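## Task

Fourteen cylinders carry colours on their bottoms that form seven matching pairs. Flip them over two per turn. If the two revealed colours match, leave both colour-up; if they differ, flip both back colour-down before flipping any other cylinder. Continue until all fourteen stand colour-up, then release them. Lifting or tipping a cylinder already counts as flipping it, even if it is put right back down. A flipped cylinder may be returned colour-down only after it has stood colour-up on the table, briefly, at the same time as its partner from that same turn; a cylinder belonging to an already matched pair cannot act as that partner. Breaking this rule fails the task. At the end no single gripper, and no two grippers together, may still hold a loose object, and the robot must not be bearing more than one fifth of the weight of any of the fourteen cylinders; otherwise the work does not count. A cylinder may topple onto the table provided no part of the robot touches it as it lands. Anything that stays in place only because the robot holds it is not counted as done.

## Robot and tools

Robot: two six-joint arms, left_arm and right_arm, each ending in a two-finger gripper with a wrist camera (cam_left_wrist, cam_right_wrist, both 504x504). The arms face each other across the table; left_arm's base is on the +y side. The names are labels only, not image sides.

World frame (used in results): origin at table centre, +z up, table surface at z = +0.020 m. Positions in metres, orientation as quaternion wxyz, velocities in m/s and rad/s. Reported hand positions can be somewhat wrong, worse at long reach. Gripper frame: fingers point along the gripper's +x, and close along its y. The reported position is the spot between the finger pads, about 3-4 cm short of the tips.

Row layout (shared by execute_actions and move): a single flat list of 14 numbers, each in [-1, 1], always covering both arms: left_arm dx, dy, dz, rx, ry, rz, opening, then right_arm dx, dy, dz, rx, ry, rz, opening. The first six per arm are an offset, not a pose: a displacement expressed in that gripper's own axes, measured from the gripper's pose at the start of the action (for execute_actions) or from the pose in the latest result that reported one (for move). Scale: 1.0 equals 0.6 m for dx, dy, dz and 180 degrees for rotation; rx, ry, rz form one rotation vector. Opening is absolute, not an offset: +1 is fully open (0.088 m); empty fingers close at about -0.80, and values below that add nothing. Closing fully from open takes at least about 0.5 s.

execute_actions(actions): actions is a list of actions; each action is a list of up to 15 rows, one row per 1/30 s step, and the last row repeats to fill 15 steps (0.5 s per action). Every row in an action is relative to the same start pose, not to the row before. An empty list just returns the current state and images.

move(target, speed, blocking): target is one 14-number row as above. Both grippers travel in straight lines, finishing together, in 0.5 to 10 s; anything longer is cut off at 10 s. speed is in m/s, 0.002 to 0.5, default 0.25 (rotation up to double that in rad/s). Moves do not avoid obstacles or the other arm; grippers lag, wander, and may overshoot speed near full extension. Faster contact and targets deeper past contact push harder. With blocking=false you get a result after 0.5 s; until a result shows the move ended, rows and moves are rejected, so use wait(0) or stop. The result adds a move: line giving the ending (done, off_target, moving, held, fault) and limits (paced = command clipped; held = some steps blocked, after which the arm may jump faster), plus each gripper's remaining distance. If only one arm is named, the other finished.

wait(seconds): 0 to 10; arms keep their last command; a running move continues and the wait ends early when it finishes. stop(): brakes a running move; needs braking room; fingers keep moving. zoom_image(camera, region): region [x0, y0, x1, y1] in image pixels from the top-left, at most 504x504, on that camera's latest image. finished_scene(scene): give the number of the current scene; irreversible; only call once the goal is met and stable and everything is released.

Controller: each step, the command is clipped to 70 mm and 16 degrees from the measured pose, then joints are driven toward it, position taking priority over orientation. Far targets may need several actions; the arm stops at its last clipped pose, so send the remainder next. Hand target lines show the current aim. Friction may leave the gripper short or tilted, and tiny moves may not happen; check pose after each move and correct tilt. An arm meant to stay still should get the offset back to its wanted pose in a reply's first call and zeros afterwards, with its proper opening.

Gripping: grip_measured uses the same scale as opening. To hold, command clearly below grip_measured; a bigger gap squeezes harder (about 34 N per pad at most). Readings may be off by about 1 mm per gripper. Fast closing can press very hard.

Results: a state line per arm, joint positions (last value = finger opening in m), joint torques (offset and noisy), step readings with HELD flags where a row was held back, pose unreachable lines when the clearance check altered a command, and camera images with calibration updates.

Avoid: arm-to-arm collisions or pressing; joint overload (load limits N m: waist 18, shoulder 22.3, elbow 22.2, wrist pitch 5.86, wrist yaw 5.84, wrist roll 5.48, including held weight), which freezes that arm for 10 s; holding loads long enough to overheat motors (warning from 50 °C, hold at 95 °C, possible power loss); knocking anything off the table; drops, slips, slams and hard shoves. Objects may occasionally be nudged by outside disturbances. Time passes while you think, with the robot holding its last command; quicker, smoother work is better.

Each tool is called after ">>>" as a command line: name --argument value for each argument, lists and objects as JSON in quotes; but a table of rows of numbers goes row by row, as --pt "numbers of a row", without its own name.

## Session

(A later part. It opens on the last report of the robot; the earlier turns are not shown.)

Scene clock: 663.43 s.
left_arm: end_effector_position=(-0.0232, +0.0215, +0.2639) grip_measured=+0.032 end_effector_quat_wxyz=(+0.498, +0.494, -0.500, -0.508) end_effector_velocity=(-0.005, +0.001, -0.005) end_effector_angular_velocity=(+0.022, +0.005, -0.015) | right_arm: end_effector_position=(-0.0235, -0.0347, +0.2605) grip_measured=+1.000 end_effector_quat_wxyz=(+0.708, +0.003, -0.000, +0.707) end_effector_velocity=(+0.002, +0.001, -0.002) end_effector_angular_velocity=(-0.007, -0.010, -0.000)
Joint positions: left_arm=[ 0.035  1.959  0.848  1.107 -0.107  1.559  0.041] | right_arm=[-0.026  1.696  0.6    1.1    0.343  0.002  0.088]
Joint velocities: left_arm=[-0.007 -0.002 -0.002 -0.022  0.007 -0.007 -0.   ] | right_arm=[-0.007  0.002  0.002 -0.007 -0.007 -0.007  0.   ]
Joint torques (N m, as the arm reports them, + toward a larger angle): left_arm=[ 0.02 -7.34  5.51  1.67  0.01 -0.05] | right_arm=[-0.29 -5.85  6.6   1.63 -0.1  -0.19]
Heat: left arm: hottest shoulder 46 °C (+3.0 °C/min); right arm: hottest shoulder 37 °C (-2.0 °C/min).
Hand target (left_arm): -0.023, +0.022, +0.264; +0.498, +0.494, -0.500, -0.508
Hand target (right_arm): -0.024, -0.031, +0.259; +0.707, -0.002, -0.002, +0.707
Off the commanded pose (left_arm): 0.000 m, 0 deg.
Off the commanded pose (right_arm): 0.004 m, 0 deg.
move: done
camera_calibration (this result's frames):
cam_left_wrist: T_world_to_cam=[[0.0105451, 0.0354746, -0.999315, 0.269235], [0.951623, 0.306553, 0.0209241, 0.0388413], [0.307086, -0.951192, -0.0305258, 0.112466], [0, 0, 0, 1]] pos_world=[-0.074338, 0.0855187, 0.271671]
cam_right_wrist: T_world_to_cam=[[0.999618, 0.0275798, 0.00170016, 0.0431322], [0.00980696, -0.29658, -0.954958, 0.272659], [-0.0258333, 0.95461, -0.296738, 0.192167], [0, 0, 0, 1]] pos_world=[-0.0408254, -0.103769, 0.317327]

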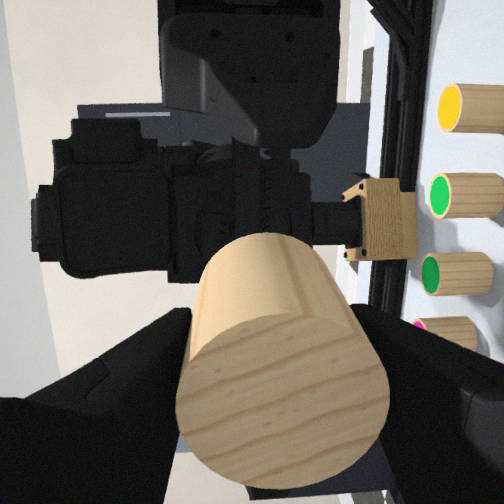

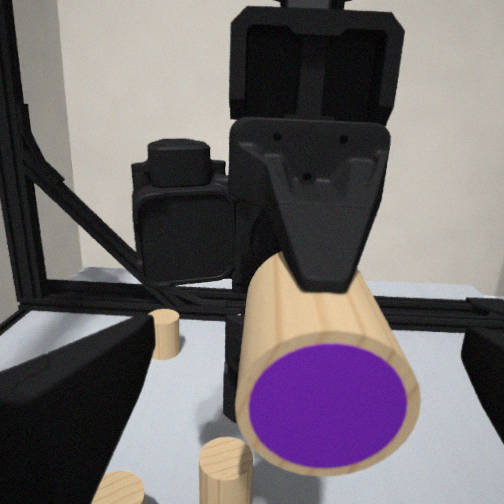

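>>> move --target '[0,0,0,0,0,0,-0.3,0,0,0,0,0,0,-0.3]'

>>> move --target '[0,0,0,0,0,0,1,0,0,0,0,0,0,-0.3]'

>>> move --target '[-0.06,0,0,0.004,0.006,0,1,-0.09,0,0,0,0,0,-0.3]' --speed 0.12

>>> move --target '[-0.47,-0.182,-0.197,0,0,-0.495,1,-0.111,-0.06,-0.152,0,0.507,0,-0.3]' --speed 0.3

Scene clock: 668.13 s.
left_arm: end_effector_position=(-0.0239, +0.0216, +0.2635) grip_measured=+0.033 end_effector_quat_wxyz=(+0.497, +0.494, -0.500, -0.508) end_effector_velocity=(-0.000, -0.000, -0.002) end_effector_angular_velocity=(+0.007, -0.008, +0.015) | right_arm: end_effector_position=(-0.0230, -0.0343, +0.2606) grip_measured=+0.024 end_effector_quat_wxyz=(+0.708, +0.003, -0.000, +0.706) end_effector_velocity=(-0.004, -0.001, +0.002) end_effector_angular_velocity=(+0.007, +0.010, +0.024)
Joint positions: left_arm=[ 0.034  1.959  0.847  1.107 -0.106  1.559  0.041] | right_arm=[-0.027  1.697  0.601  1.1    0.344  0.002  0.04 ]
Joint velocities: left_arm=[-0.007  0.002  0.002 -0.007 -0.022  0.007 -0.   ] | right_arm=[ 0.002 -0.002 -0.002  0.007 -0.022  0.007  0.   ]
Joint torques (N m, as the arm reports them, + toward a larger angle): left_arm=[ 0.07 -7.24  5.56  1.74 -0.04 -0.04] | right_arm=[ 0.17 -6.95  5.11  1.83 -0.02 -0.01]
Heat: left arm: hottest shoulder 46 °C (+2.0 °C/min); right arm: hottest shoulder 37 °C (-2.0 °C/min).
Hand target (left_arm): -0.023, +0.022, +0.264; +0.498, +0.494, -0.500, -0.508
Hand target (right_arm): -0.024, -0.035, +0.261; +0.707, +0.003, -0.000, +0.707
Off the commanded pose (left_arm): 0.001 m, 0 deg.
Off the commanded pose (right_arm): 0.001 m, 0 deg.
move: done
camera_calibration (this result's frames):
cam_left_wrist: T_world_to_cam=[[0.0107162, 0.0362075, -0.999287, 0.268892], [0.952321, 0.304358, 0.0212404, 0.0394952], [0.30491, -0.951869, -0.0312196, 0.112931], [0, 0, 0, 1]] pos_world=[-0.0749274, 0.0857387, 0.271387]
cam_right_wrist: T_world_to_cam=[[0.999669, 0.0256726, 0.00157885, 0.0425851], [0.00911657, -0.296256, -0.955065, 0.272898], [-0.0240512, 0.954763, -0.296392, 0.191822], [0, 0, 0, 1]] pos_world=[-0.0404453, -0.10339, 0.317423]

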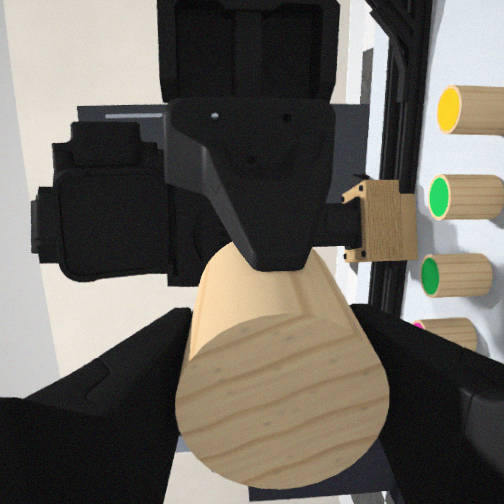

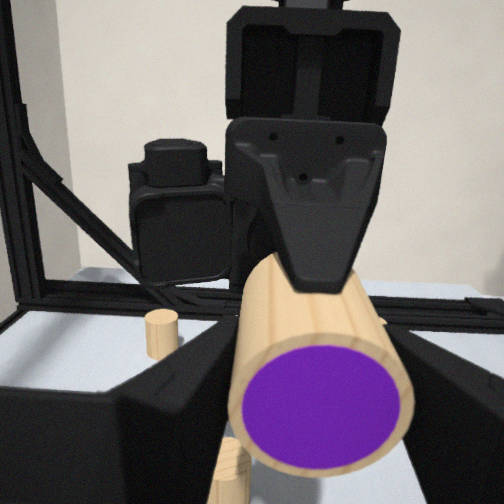

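Scene clock: 668.83 s.
left_arm: end_effector_position=(-0.0239, +0.0216, +0.2635) grip_measured=+1.000 end_effector_quat_wxyz=(+0.497, +0.494, -0.500, -0.508) end_effector_velocity=(-0.000, +0.001, -0.005) end_effector_angular_velocity=(+0.022, -0.010, +0.005) | right_arm: end_effector_position=(-0.0230, -0.0343, +0.2606) grip_measured=+0.024 end_effector_quat_wxyz=(+0.708, +0.003, -0.000, +0.706) end_effector_velocity=(+0.002, +0.000, -0.007) end_effector_angular_velocity=(-0.025, -0.016, -0.000)
Joint positions: left_arm=[ 0.034  1.959  0.847  1.107 -0.106  1.559  0.088] | right_arm=[-0.027  1.697  0.601  1.1    0.344  0.002  0.04 ]
Joint velocities: left_arm=[-0.002 -0.002 -0.002 -0.022 -0.007  0.007  0.   ] | right_arm=[-0.007  0.002 -0.002 -0.022 -0.007 -0.007 -0.001]
Joint torques (N m, as the arm reports them, + toward a larger angle): left_arm=[-0.06 -7.17  5.52  1.75  0.04 -0.05] | right_arm=[ 0.06 -6.88  5.24  1.81  0.   -0.01]
Heat: left arm: hottest shoulder 46 °C (+2.0 °C/min); right arm: hottest shoulder 37 °C (-2.0 °C/min).
Hand target (left_arm): -0.024, +0.022, +0.264; +0.497, +0.494, -0.500, -0.508
Hand target (right_arm): -0.023, -0.034, +0.261; +0.708, +0.003, -0.000, +0.706
Off the commanded pose (left_arm): 0.000 m, 0 deg.
Off the commanded pose (right_arm): 0.000 m, 0 deg.
move: done
camera_calibration (this result's frames):
cam_left_wrist: T_world_to_cam=[[0.0107162, 0.0362075, -0.999287, 0.268892], [0.952321, 0.304358, 0.0212404, 0.0394952], [0.30491, -0.951869, -0.0312196, 0.112931], [0, 0, 0, 1]] pos_world=[-0.0749274, 0.0857387, 0.271387]
cam_right_wrist: T_world_to_cam=[[0.999669, 0.0256726, 0.00157885, 0.0425851], [0.00911657, -0.296256, -0.955065, 0.272898], [-0.0240512, 0.954763, -0.296392, 0.191822], [0, 0, 0, 1]] pos_world=[-0.0404453, -0.10339, 0.317423]

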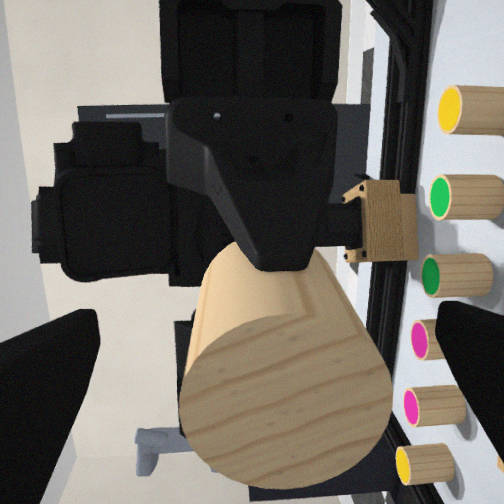

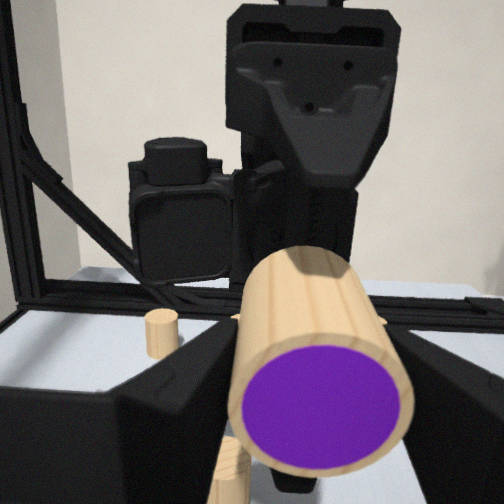

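Scene clock: 669.73 s.
left_arm: end_effector_position=(-0.0235, +0.0555, +0.2595) grip_measured=+1.000 end_effector_quat_wxyz=(+0.496, +0.503, -0.497, -0.505) end_effector_velocity=(-0.002, +0.001, -0.001) end_effector_angular_velocity=(+0.007, +0.006, +0.000) | right_arm: end_effector_position=(-0.0238, -0.0850, +0.2615) grip_measured=+0.024 end_effector_quat_wxyz=(+0.708, +0.004, -0.001, +0.706) end_effector_velocity=(-0.001, -0.003, -0.006) end_effector_angular_velocity=(-0.029, -0.020, -0.000)
Joint positions: left_arm=[ 0.015  1.873  0.701  1.157 -0.14   1.568  0.088] | right_arm=[0.046 1.525 0.42  1.113 0.417 0.002 0.04 ]
Joint velocities: left_arm=[-0.007 -0.002 -0.002 -0.007 -0.007 -0.007  0.   ] | right_arm=[ 0.007 -0.012 -0.007 -0.037  0.007 -0.007  0.   ]
Joint torques (N m, as the arm reports them, + toward a larger angle): left_arm=[-0.26 -7.78  4.69  2.05 -0.21  0.06] | right_arm=[ 0.26 -6.46  3.76  1.7   0.12  0.01]
Heat: left arm: hottest shoulder 46 °C (+2.0 °C/min); right arm: hottest shoulder 37 °C (-2.0 °C/min).
Hand target (left_arm): -0.024, +0.058, +0.264; +0.499, +0.502, -0.499, -0.501
Hand target (right_arm): -0.023, -0.088, +0.260; +0.708, +0.003, -0.000, +0.706
Off the commanded pose (left_arm): 0.005 m, 1 deg.
Off the commanded pose (right_arm): 0.003 m, 0 deg.
move: done
camera_calibration (this result's frames):
cam_left_wrist: T_world_to_cam=[[0.0205966, 0.0468835, -0.998688, 0.263103], [0.947423, 0.31812, 0.0344735, 0.0246219], [0.319319, -0.94689, -0.0378663, 0.146733], [0, 0, 0, 1]] pos_world=[-0.0756012, 0.118773, 0.267466]
cam_right_wrist: T_world_to_cam=[[0.999661, 0.0260529, 0.000107651, 0.0450391], [0.00775734, -0.293702, -0.955866, 0.25908], [-0.0248715, 0.955542, -0.293804, 0.239881], [0, 0, 0, 1]] pos_world=[-0.0410674, -0.154298, 0.318118]

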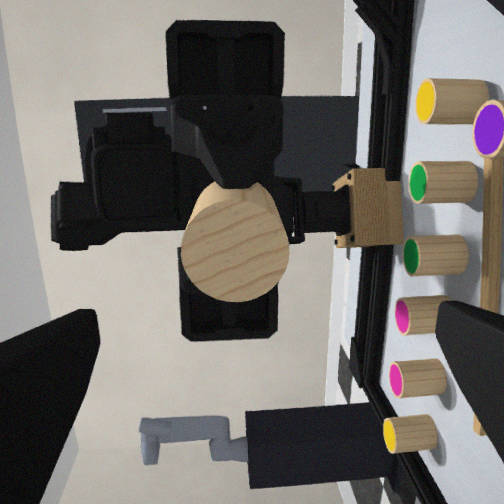

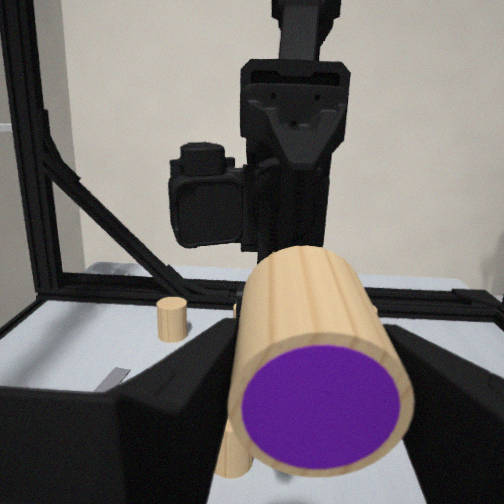

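Scene clock: 672.87 s.
left_arm: end_effector_position=(+0.0919, +0.3398, +0.1533) grip_measured=+1.000 end_effector_quat_wxyz=(+0.004, +0.705, +0.000, -0.709) end_effector_velocity=(+0.003, +0.003, -0.001) end_effector_angular_velocity=(+0.020, -0.016, +0.010) | right_arm: end_effector_position=(+0.0124, -0.1531, +0.1703) grip_measured=+0.023 end_effector_quat_wxyz=(+0.503, -0.501, +0.504, +0.492) end_effector_velocity=(+0.001, -0.001, +0.002) end_effector_angular_velocity=(-0.014, +0.005, +0.015)
Joint positions: left_arm=[ 0.535  1.343  0.7   -0.926  0.008  1.943  0.088] | right_arm=[-0.17   1.741  1.261 -1.102  0.006  0.213  0.04 ]
Joint velocities: left_arm=[ 0.002  0.007  0.002 -0.007 -0.022 -0.007  0.   ] | right_arm=[-0.007  0.002  0.012 -0.022 -0.007 -0.022 -0.   ]
Joint torques (N m, as the arm reports them, + toward a larger angle): left_arm=[ 0.17 -2.46  6.62 -0.02 -0.15  0.12] | right_arm=[-0.15 -6.03  6.97 -0.11 -0.15 -0.16]
Heat: left arm: hottest shoulder 45 °C (+2.0 °C/min); right arm: hottest shoulder 37 °C (-2.0 °C/min).
Hand target (left_arm): +0.094, +0.338, +0.155; +0.003, +0.707, +0.001, -0.707
Hand target (right_arm): +0.012, -0.151, +0.170; +0.500, -0.502, +0.505, +0.492
Off the commanded pose (left_arm): 0.004 m, 1 deg.
Off the commanded pose (right_arm): 0.002 m, 1 deg.
move: done
camera_calibration (this result's frames):
cam_left_wrist: T_world_to_cam=[[0.0159946, 0.999503, 0.0271646, -0.339166], [0.948794, -0.0237442, 0.315001, -0.0984595], [0.31549, 0.0207353, -0.948702, 0.186258], [0, 0, 0, 1]] pos_world=[0.0400803, 0.332798, 0.216931]
cam_right_wrist: T_world_to_cam=[[0.999735, -0.00919749, -0.0210879, 0.00887583], [-0.00222432, -0.950959, 0.30931, -0.1643], [-0.0228986, -0.309181, -0.950728, 0.197226], [0, 0, 0, 1]] pos_world=[-0.00472273, -0.0951825, 0.238515]

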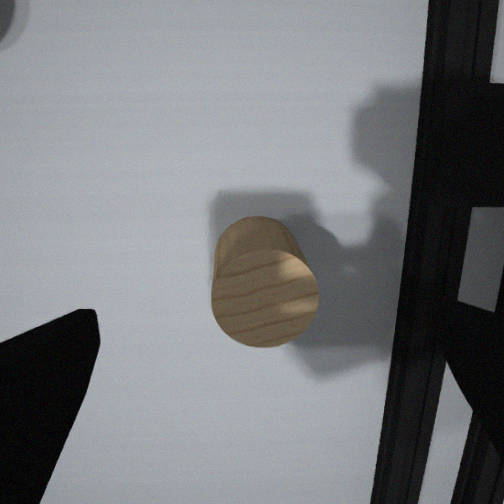

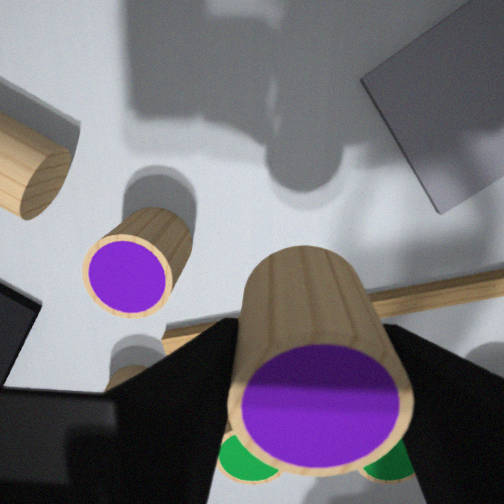

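>>> move --target '[0,-0.005,-0.022,0,0,0,0.6,0.147,0,0,0,0.004,0,-0.3]' --speed 0.09

>>> move --target '[0,0,0,0,0,0,0.6,0.024,-0.002,-0.007,0,0.007,0,-0.3]' --speed 0.03

Scene clock: 677.43 s.
left_arm: end_effector_position=(+0.1034, +0.3450, +0.1525) grip_measured=+0.600 end_effector_quat_wxyz=(+0.003, +0.704, +0.002, -0.710) end_effector_velocity=(-0.000, +0.002, -0.000) end_effector_angular_velocity=(+0.010, -0.003, -0.010) | right_arm: end_effector_position=(+0.0118, -0.1500, +0.0882) grip_measured=+0.024 end_effector_quat_wxyz=(+0.505, -0.499, +0.502, +0.495) end_effector_velocity=(+0.000, -0.002, +0.000) end_effector_angular_velocity=(-0.009, +0.006, -0.010)
Joint positions: left_arm=[ 0.601  1.348  0.701 -0.927  0.008  2.007  0.068] | right_arm=[-0.17   1.869  1.068 -0.773  0.006  0.212  0.04 ]
Joint velocities: left_arm=[-0.002 -0.002 -0.002 -0.007 -0.007  0.007 -0.   ] | right_arm=[-0.002 -0.002 -0.002 -0.007 -0.007  0.007 -0.   ]
Joint torques (N m, as the arm reports them, + toward a larger angle): left_arm=[ 0.21 -2.59  6.26  0.41  0.04  0.09] | right_arm=[-0.16 -6.48  3.51  0.24 -0.07 -0.08]
Heat: left arm: hottest shoulder 44 °C (+0.0 °C/min); right arm: hottest shoulder 37 °C (-2.0 °C/min).
Hand target (left_arm): +0.105, +0.343, +0.153; +0.004, +0.705, +0.000, -0.709
Hand target (right_arm): +0.013, -0.154, +0.082; +0.500, -0.504, +0.507, +0.489
Off the commanded pose (left_arm): 0.003 m, 0 deg.
Off the commanded pose (right_arm): 0.007 m, 1 deg.
move: done
camera_calibration (this result's frames):
cam_left_wrist: T_world_to_cam=[[0.0148965, 0.999386, 0.0317125, -0.345127], [0.949326, -0.0240941, 0.313367, -0.108727], [0.313939, 0.0254375, -0.949102, 0.180308], [0, 0, 0, 1]] pos_world=[0.0517526, 0.337709, 0.216147]
cam_right_wrist: T_world_to_cam=[[0.999704, -0.00864409, -0.02274, 0.008023], [-0.00137755, -0.953358, 0.301837, -0.135709], [-0.0242884, -0.301717, -0.953088, 0.121515], [0, 0, 0, 1]] pos_world=[-0.00525615, -0.0926465, 0.156959]

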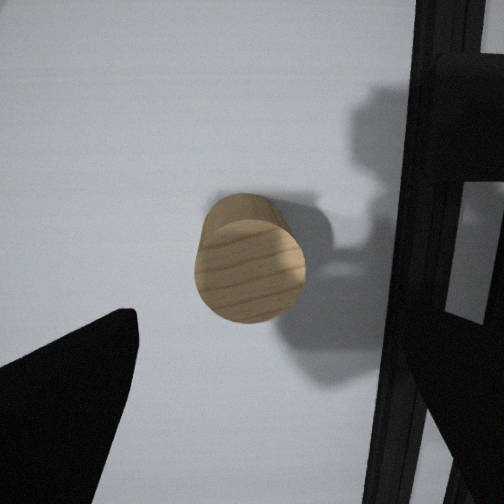

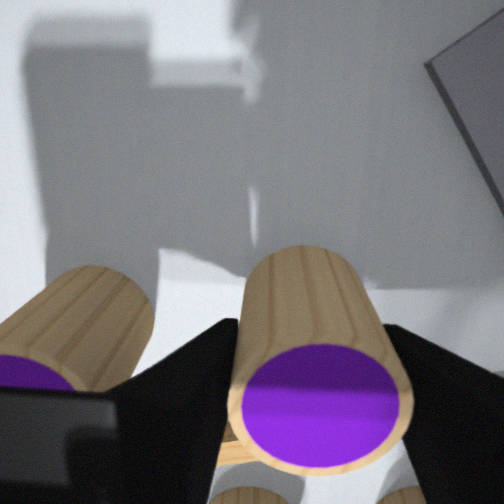

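Scene clock: 678.17 s.
left_arm: end_effector_position=(+0.1034, +0.3450, +0.1525) grip_measured=+0.600 end_effector_quat_wxyz=(+0.003, +0.704, +0.002, -0.710) end_effector_velocity=(+0.001, -0.000, -0.001) end_effector_angular_velocity=(+0.001, -0.008, +0.020) | right_arm: end_effector_position=(+0.0116, -0.1491, +0.0821) grip_measured=+0.024 end_effector_quat_wxyz=(+0.505, -0.497, +0.502, +0.496) end_effector_velocity=(-0.001, -0.002, +0.000) end_effector_angular_velocity=(-0.012, +0.020, +0.000)
Joint positions: left_arm=[ 0.601  1.348  0.701 -0.927  0.008  2.007  0.068] | right_arm=[-0.171  1.882  1.058 -0.746  0.004  0.212  0.04 ]
Joint velocities: left_arm=[-0.002  0.002 -0.002  0.007 -0.007 -0.022 -0.   ] | right_arm=[-0.007 -0.002 -0.002 -0.007 -0.022 -0.007 -0.   ]
Joint torques (N m, as the arm reports them, + toward a larger angle): left_arm=[-0.12 -3.12  5.55  0.2   0.06  0.03] | right_arm=[-0.25 -5.95  3.14  0.6  -0.11 -0.1 ]
Heat: left arm: hottest shoulder 44 °C (+0.0 °C/min); right arm: hottest shoulder 37 °C (-2.0 °C/min).
Hand target (left_arm): +0.103, +0.345, +0.152; +0.003, +0.704, +0.002, -0.710
Hand target (right_arm): +0.013, -0.154, +0.074; +0.499, -0.504, +0.508, +0.489
Off the commanded pose (left_arm): 0.000 m, 0 deg.
Off the commanded pose (right_arm): 0.010 m, 1 deg.
move: off_target (right_arm)
camera_calibration (this result's frames):
cam_left_wrist: T_world_to_cam=[[0.0148965, 0.999386, 0.0317125, -0.345127], [0.949326, -0.0240941, 0.313367, -0.108727], [0.313939, 0.0254375, -0.949102, 0.180308], [0, 0, 0, 1]] pos_world=[0.0517526, 0.337709, 0.216147]
cam_right_wrist: T_world_to_cam=[[0.999647, -0.00934464, -0.0248604, 0.00813013], [-0.00147681, -0.954166, 0.299273, -0.13294], [-0.0265176, -0.299131, -0.953844, 0.116431], [0, 0, 0, 1]] pos_world=[-0.00523612, -0.091943, 0.151044]

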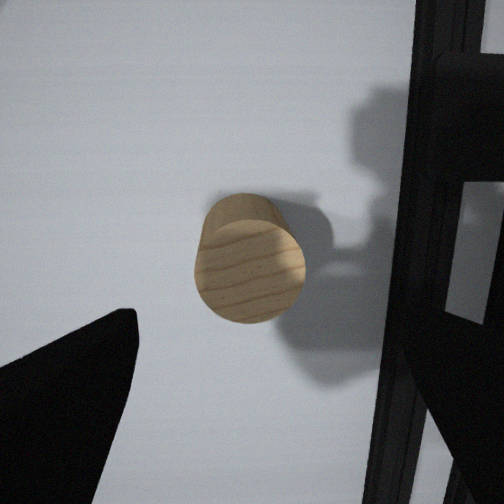

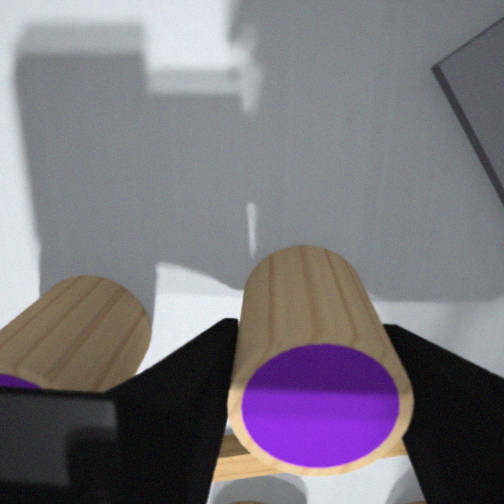

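>>> move --target '[0,0,0,0,0,0,0.6,0,0,0,0,0,0,0.45]'

>>> move --target '[0.134,0.001,-0.004,0,0,0,0.6,-0.14,0,0,0,0,0,0.45]' --speed 0.09

Scene clock: 680.17 s.
left_arm: end_effector_position=(+0.1034, +0.3450, +0.1525) grip_measured=+0.600 end_effector_quat_wxyz=(+0.003, +0.704, +0.002, -0.710) end_effector_velocity=(-0.001, +0.003, -0.001) end_effector_angular_velocity=(+0.014, -0.001, +0.005) | right_arm: end_effector_position=(+0.0116, -0.1488, +0.0821) grip_measured=+0.449 end_effector_quat_wxyz=(+0.505, -0.497, +0.502, +0.496) end_effector_velocity=(+0.001, -0.005, +0.000) end_effector_angular_velocity=(-0.023, +0.003, +0.005)
Joint positions: left_arm=[ 0.601  1.348  0.701 -0.927  0.008  2.007  0.068] | right_arm=[-0.171  1.882  1.057 -0.744  0.004  0.212  0.061]
Joint velocities: left_arm=[-0.002  0.002 -0.002 -0.007 -0.007 -0.007 -0.   ] | right_arm=[-0.002 -0.002 -0.002 -0.022 -0.007 -0.007  0.   ]
Joint torques (N m, as the arm reports them, + toward a larger angle): left_arm=[ 0.07 -3.21  5.62  0.17  0.07  0.  ] | right_arm=[ 0.06 -7.8   4.76 -0.05  0.01 -0.01]
Heat: left arm: hottest shoulder 43 °C (-1.0 °C/min); right arm: hottest shoulder 37 °C (-1.0 °C/min).
Hand target (left_arm): +0.103, +0.345, +0.153; +0.003, +0.704, +0.002, -0.710
Hand target (right_arm): +0.012, -0.149, +0.082; +0.505, -0.497, +0.502, +0.496
Off the commanded pose (left_arm): 0.000 m, 0 deg.
Off the commanded pose (right_arm): 0.000 m, 0 deg.
move: done
camera_calibration (this result's frames):
cam_left_wrist: T_world_to_cam=[[0.0148965, 0.999386, 0.0317125, -0.345127], [0.949326, -0.0240941, 0.313367, -0.108727], [0.313939, 0.0254375, -0.949102, 0.180308], [0, 0, 0, 1]] pos_world=[0.0517526, 0.337709, 0.216147]
cam_right_wrist: T_world_to_cam=[[0.999627, -0.00968976, -0.0255474, 0.0081307], [-0.00163936, -0.95459, 0.297918, -0.132593], [-0.027274, -0.297765, -0.95425, 0.116686], [0, 0, 0, 1]] pos_world=[-0.00516255, -0.0917484, 0.151057]

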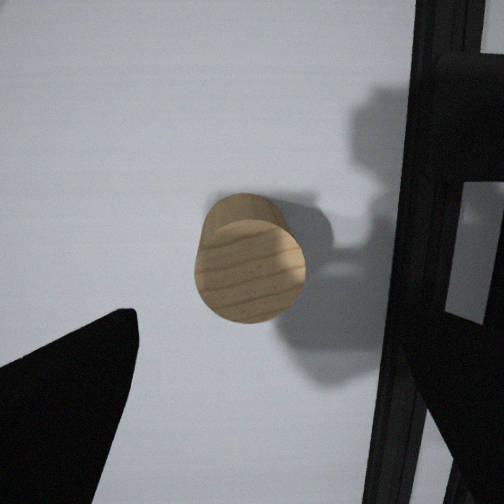

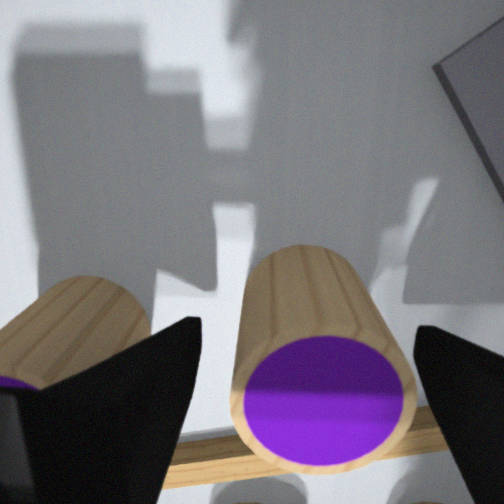

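Scene clock: 681.53 s.
left_arm: end_effector_position=(+0.1059, +0.3430, +0.0744) grip_measured=+0.600 end_effector_quat_wxyz=(+0.005, +0.705, +0.000, -0.709) end_effector_velocity=(+0.002, +0.003, -0.003) end_effector_angular_velocity=(+0.016, -0.017, +0.005) | right_arm: end_effector_position=(+0.0122, -0.1516, +0.1607) grip_measured=+0.450 end_effector_quat_wxyz=(+0.502, -0.502, +0.505, +0.491) end_effector_velocity=(-0.002, +0.000, +0.002) end_effector_angular_velocity=(+0.001, +0.008, -0.005)
Joint positions: left_arm=[ 0.607  1.58   0.52  -0.506  0.008  2.013  0.068] | right_arm=[-0.171  1.759  1.243 -1.07   0.004  0.212  0.061]
Joint velocities: left_arm=[-0.002  0.007 -0.007  0.007 -0.022 -0.007 -0.   ] | right_arm=[ 0.002 -0.002  0.007 -0.007 -0.007  0.007 -0.   ]
Joint torques (N m, as the arm reports them, + toward a larger angle): left_arm=[ 0.13 -2.91  3.81  0.46  0.06  0.12] | right_arm=[ 0.1  -8.4   6.65 -0.14 -0.01  0.  ]
Heat: left arm: hottest shoulder 43 °C (+0.0 °C/min); right arm: hottest shoulder 37 °C (-1.0 °C/min).
Hand target (left_arm): +0.105, +0.345, +0.072; +0.003, +0.704, +0.002, -0.710
Hand target (right_arm): +0.011, -0.149, +0.166; +0.505, -0.497, +0.502, +0.496
Off the commanded pose (left_arm): 0.003 m, 0 deg.
Off the commanded pose (right_arm): 0.006 m, 1 deg.
move: done
camera_calibration (this result's frames):
cam_left_wrist: T_world_to_cam=[[0.0136586, 0.999598, 0.0248463, -0.340053], [0.948306, -0.0208291, 0.316673, -0.0879134], [0.317064, 0.0192366, -0.948209, 0.107219], [0, 0, 0, 1]] pos_world=[0.0540183, 0.336022, 0.137954]
cam_right_wrist: T_world_to_cam=[[0.999707, -0.0100901, -0.0220147, 0.00892156], [-0.0026695, -0.94944, 0.313936, -0.160475], [-0.0240693, -0.313785, -0.949189, 0.18761], [0, 0, 0, 1]] pos_world=[-0.00483168, -0.0934024, 0.228653]

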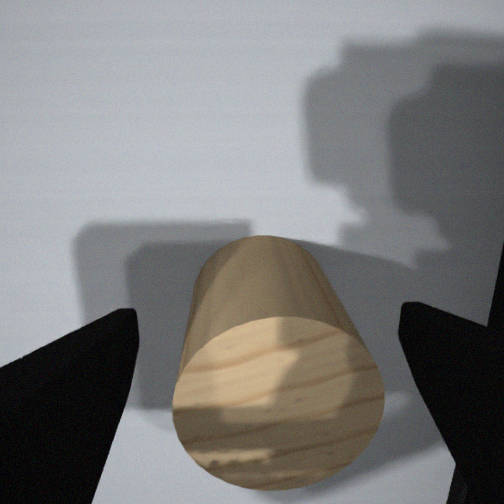

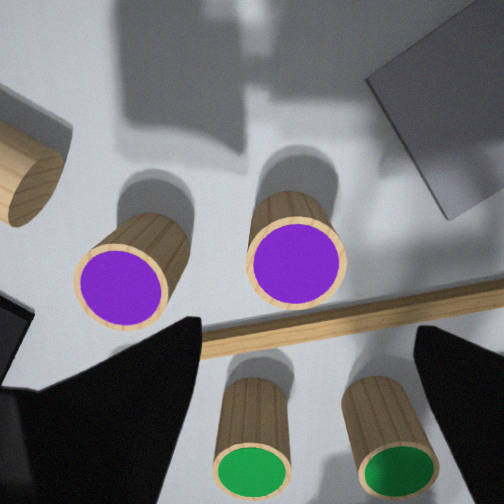

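>>> move --target '[0,0,0,0,0,0,-0.3,0,0,0,0,0,0,0.45]'

>>> move --target '[-0.17,0,0,0,0,0.004,-0.3,0,0,0,0,0,0,0.45]' --speed 0.15

Scene clock: 684.00 s.
left_arm: end_effector_position=(+0.1058, +0.3434, +0.0742) grip_measured=+0.035 end_effector_quat_wxyz=(+0.005, +0.705, +0.001, -0.709) end_effector_velocity=(+0.001, +0.002, +0.001) end_effector_angular_velocity=(+0.012, -0.019, +0.000) | right_arm: end_effector_position=(+0.0121, -0.1515, +0.1610) grip_measured=+0.450 end_effector_quat_wxyz=(+0.502, -0.501, +0.505, +0.491) end_effector_velocity=(-0.001, -0.003, +0.000) end_effector_angular_velocity=(-0.009, +0.006, +0.010)
Joint positions: left_arm=[ 0.607  1.581  0.519 -0.506  0.007  2.013  0.041] | right_arm=[-0.171  1.759  1.244 -1.071  0.004  0.212  0.061]
Joint velocities: left_arm=[-0.007 -0.007 -0.002 -0.007 -0.022 -0.007 -0.   ] | right_arm=[ 0.002 -0.002 -0.002 -0.007 -0.007 -0.007 -0.   ]
Joint torques (N m, as the arm reports them, + toward a larger angle): left_arm=[-0.02 -3.48  4.4   0.24  0.06  0.  ] | right_arm=[ 0.07 -7.51  5.37  0.15  0.   -0.01]
Heat: left arm: hottest shoulder 43 °C (+0.0 °C/min); right arm: hottest shoulder 37 °C (-1.0 °C/min).
Hand target (left_arm): +0.106, +0.343, +0.074; +0.005, +0.705, +0.000, -0.709
Hand target (right_arm): +0.012, -0.152, +0.161; +0.502, -0.502, +0.505, +0.491
Off the commanded pose (left_arm): 0.000 m, 0 deg.
Off the commanded pose (right_arm): 0.000 m, 0 deg.
move: done
camera_calibration (this result's frames):
cam_left_wrist: T_world_to_cam=[[0.0136596, 0.999545, 0.0268928, -0.340585], [0.948351, -0.0214752, 0.316494, -0.0875244], [0.316927, 0.0211806, -0.948213, 0.106326], [0, 0, 0, 1]] pos_world=[0.0539585, 0.336298, 0.13768]
cam_right_wrist: T_world_to_cam=[[0.999705, -0.0100818, -0.0220933, 0.00897487], [-0.00264602, -0.949558, 0.313581, -0.160373], [-0.0241403, -0.31343, -0.949304, 0.187995], [0, 0, 0, 1]] pos_world=[-0.00485831, -0.0932693, 0.228953]

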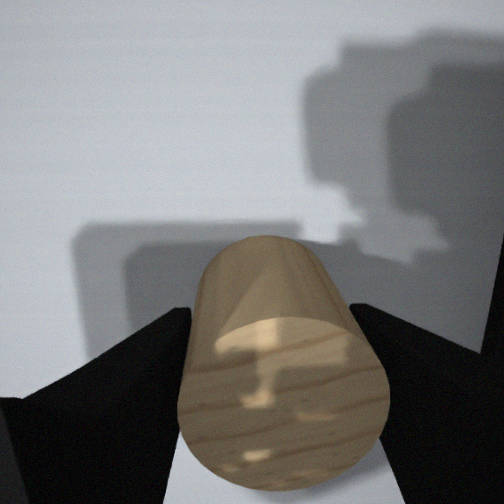

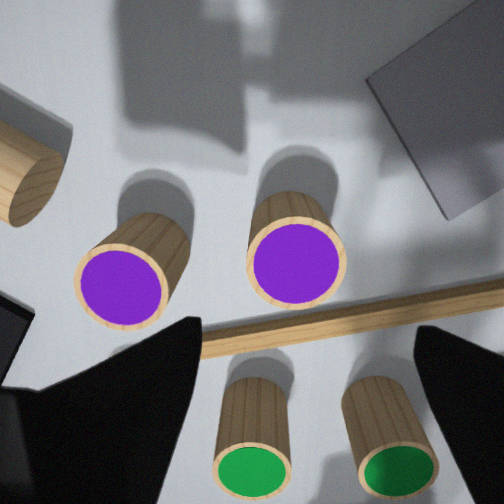

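Scene clock: 685.17 s.
left_arm: end_effector_position=(+0.1050, +0.3459, +0.1715) grip_measured=+0.035 end_effector_quat_wxyz=(+0.003, +0.705, +0.003, -0.710) end_effector_velocity=(-0.002, +0.002, +0.003) end_effector_angular_velocity=(+0.003, +0.010, +0.010) | right_arm: end_effector_position=(+0.0121, -0.1515, +0.1610) grip_measured=+0.450 end_effector_quat_wxyz=(+0.502, -0.501, +0.505, +0.491) end_effector_velocity=(+0.000, -0.002, +0.000) end_effector_angular_velocity=(-0.009, +0.006, +0.005)
Joint positions: left_arm=[ 0.609  1.316  0.758 -1.015  0.007  2.014  0.041] | right_arm=[-0.171  1.759  1.244 -1.071  0.004  0.212  0.061]
Joint velocities: left_arm=[ 0.002 -0.007  0.007 -0.022  0.007 -0.007 -0.   ] | right_arm=[-0.002 -0.002 -0.002 -0.007 -0.007 -0.007 -0.   ]
Joint torques (N m, as the arm reports them, + toward a larger angle): left_arm=[ 0.12 -3.98  6.92 -0.01  0.25  0.14] | right_arm=[ 0.06 -7.54  5.48  0.07  0.01 -0.02]
Heat: left arm: hottest shoulder 42 °C (-1.0 °C/min); right arm: hottest shoulder 38 °C (+0.0 °C/min).
Hand target (left_arm): +0.106, +0.343, +0.176; +0.009, +0.705, -0.003, -0.709
Hand target (right_arm): +0.012, -0.151, +0.161; +0.502, -0.501, +0.505, +0.491
Off the commanded pose (left_arm): 0.005 m, 1 deg.
Off the commanded pose (right_arm): 0.000 m, 0 deg.
move: done
camera_calibration (this result's frames):
cam_left_wrist: T_world_to_cam=[[0.0129651, 0.999415, 0.0316579, -0.346401], [0.949102, -0.0222646, 0.314182, -0.116914], [0.314703, 0.0259732, -0.948835, 0.197486], [0, 0, 0, 1]] pos_world=[0.0533049, 0.338466, 0.23508]
cam_right_wrist: T_world_to_cam=[[0.999705, -0.0100818, -0.0220933, 0.00897487], [-0.00264602, -0.949558, 0.313581, -0.160373], [-0.0241403, -0.31343, -0.949304, 0.187995], [0, 0, 0, 1]] pos_world=[-0.00485831, -0.0932693, 0.228953]

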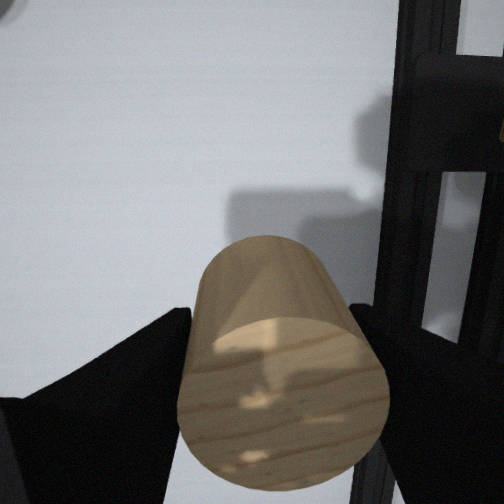

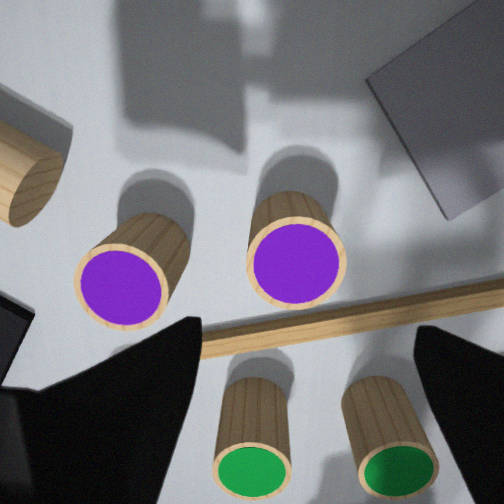

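>>> move --target '[-0.155,0.543,0.217,0,0,0.503,-0.3,-0.155,0.059,0.076,-0.003,-0.5,0,1]' --speed 0.3

Scene clock: 690.03 s.
left_arm: end_effector_position=(-0.0217, +0.0227, +0.2627) grip_measured=+0.033 end_effector_quat_wxyz=(+0.502, +0.497, -0.497, -0.504) end_effector_velocity=(-0.000, -0.001, +0.003) end_effector_angular_velocity=(-0.012, +0.009, +0.005) | right_arm: end_effector_position=(-0.0235, -0.1030, +0.2612) grip_measured=+1.000 end_effector_quat_wxyz=(+0.707, +0.006, +0.004, +0.707) end_effector_velocity=(+0.002, +0.001, -0.001) end_effector_angular_velocity=(+0.007, -0.004, -0.010)
Joint positions: left_arm=[ 0.033  1.961  0.842  1.117 -0.122  1.56   0.041] | right_arm=[0.076 1.453 0.361 1.096 0.445 0.012 0.088]
Joint velocities: left_arm=[-0.002  0.002  0.007  0.007 -0.007 -0.007  0.001] | right_arm=[-0.002  0.012 -0.002  0.022  0.007 -0.007  0.   ]
Joint torques (N m, as the arm reports them, + toward a larger angle): left_arm=[-0.34 -6.46  6.7   2.12 -0.19  0.08] | right_arm=[ 0.3  -3.86  3.62  1.93  0.12 -0.18]
Heat: left arm: hottest shoulder 42 °C (-1.0 °C/min); right arm: hottest shoulder 38 °C (+1.0 °C/min).
Hand target (left_arm): -0.022, +0.020, +0.265; +0.505, +0.496, -0.500, -0.500
Hand target (right_arm): -0.023, -0.105, +0.254; +0.708, -0.006, +0.004, +0.707
Off the commanded pose (left_arm): 0.005 m, 1 deg.
Off the commanded pose (right_arm): 0.008 m, 2 deg.
move: done
camera_calibration (this result's frames):
cam_left_wrist: T_world_to_cam=[[0.0107074, 0.0340876, -0.999361, 0.268073], [0.947555, 0.3189, 0.0210298, 0.0367661], [0.319413, -0.947175, -0.0288853, 0.112824], [0, 0, 0, 1]] pos_world=[-0.0737458, 0.0860016, 0.270387]
cam_right_wrist: T_world_to_cam=[[0.999566, 0.0283743, -0.00792403, 0.0476102], [0.000872808, -0.297381, -0.954759, 0.25269], [-0.029447, 0.954337, -0.297276, 0.257653], [0, 0, 0, 1]] pos_world=[-0.0402229, -0.172094, 0.31823]

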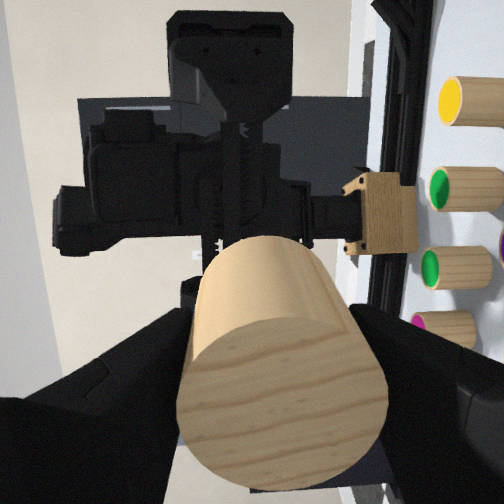

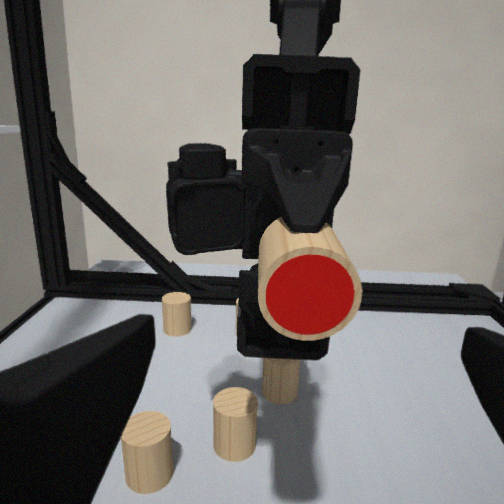

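Red. Target (-.0205,-.033,.2595).

>>> move --target '[0,0,0,0,0,0,-0.3,0.122,-0.005,-0.0055,-0.005,0.001,0,1]' --speed 0.1

Scene clock: 693.17 s.
left_arm: end_effector_position=(-0.0218, +0.0224, +0.2624) grip_measured=+0.033 end_effector_quat_wxyz=(+0.502, +0.497, -0.497, -0.504) end_effector_velocity=(-0.005, +0.001, -0.001) end_effector_angular_velocity=(+0.007, -0.008, -0.015) | right_arm: end_effector_position=(-0.0204, -0.0332, +0.2597) grip_measured=+1.000 end_effector_quat_wxyz=(+0.707, +0.003, +0.000, +0.707) end_effector_velocity=(+0.004, +0.001, +0.000) end_effector_angular_velocity=(-0.002, -0.008, -0.015)
Joint positions: left_arm=[ 0.033  1.962  0.843  1.118 -0.122  1.56   0.041] | right_arm=[-0.039  1.7    0.6    1.105  0.331  0.003  0.088]
Joint velocities: left_arm=[-0.007 -0.002 -0.002 -0.007  0.007  0.007 -0.   ] | right_arm=[-0.007 -0.002  0.002 -0.007  0.007 -0.007  0.   ]
Joint torques (N m, as the arm reports them, + toward a larger angle): left_arm=[-0.04 -7.33  5.49  1.68 -0.01 -0.04] | right_arm=[-0.29 -5.49  6.58  1.56 -0.09 -0.17]
Heat: left arm: hottest shoulder 42 °C (-2.0 °C/min); right arm: hottest shoulder 37 °C (+0.0 °C/min).
Hand target (left_arm): -0.022, +0.023, +0.263; +0.502, +0.497, -0.497, -0.504
Hand target (right_arm): -0.021, -0.030, +0.258; +0.707, -0.001, -0.001, +0.707
Off the commanded pose (left_arm): 0.000 m, 0 deg.
Off the commanded pose (right_arm): 0.004 m, 0 deg.
move: done
camera_calibration (this result's frames):
cam_left_wrist: T_world_to_cam=[[0.0107074, 0.0340876, -0.999361, 0.267805], [0.947555, 0.3189, 0.0210298, 0.0368692], [0.319413, -0.947175, -0.0288853, 0.112614], [0, 0, 0, 1]] pos_world=[-0.0737736, 0.085779, 0.270111]
cam_right_wrist: T_world_to_cam=[[0.999609, 0.0279654, 0.000493277, 0.0402868], [0.00875828, -0.296214, -0.955081, 0.272295], [-0.0265631, 0.954712, -0.296343, 0.190497], [0, 0, 0, 1]] pos_world=[-0.0375957, -0.102339, 0.316497]

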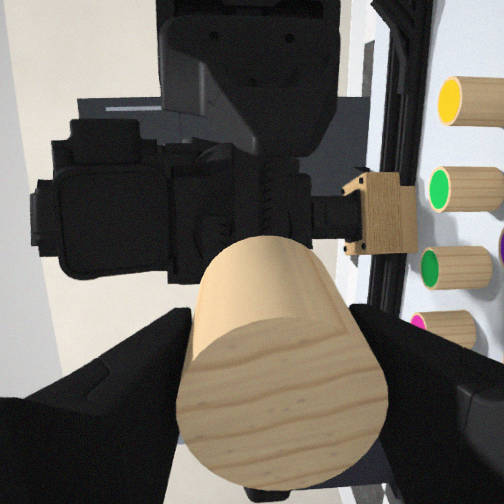

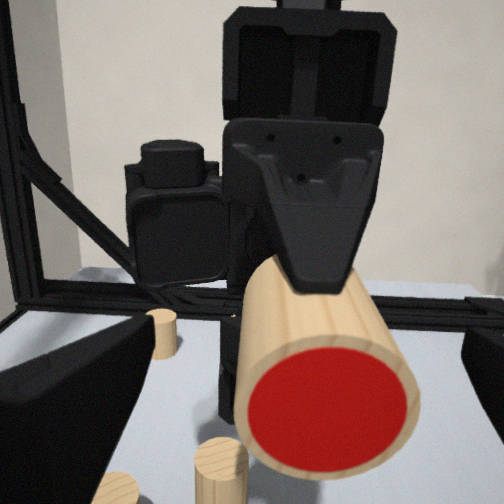

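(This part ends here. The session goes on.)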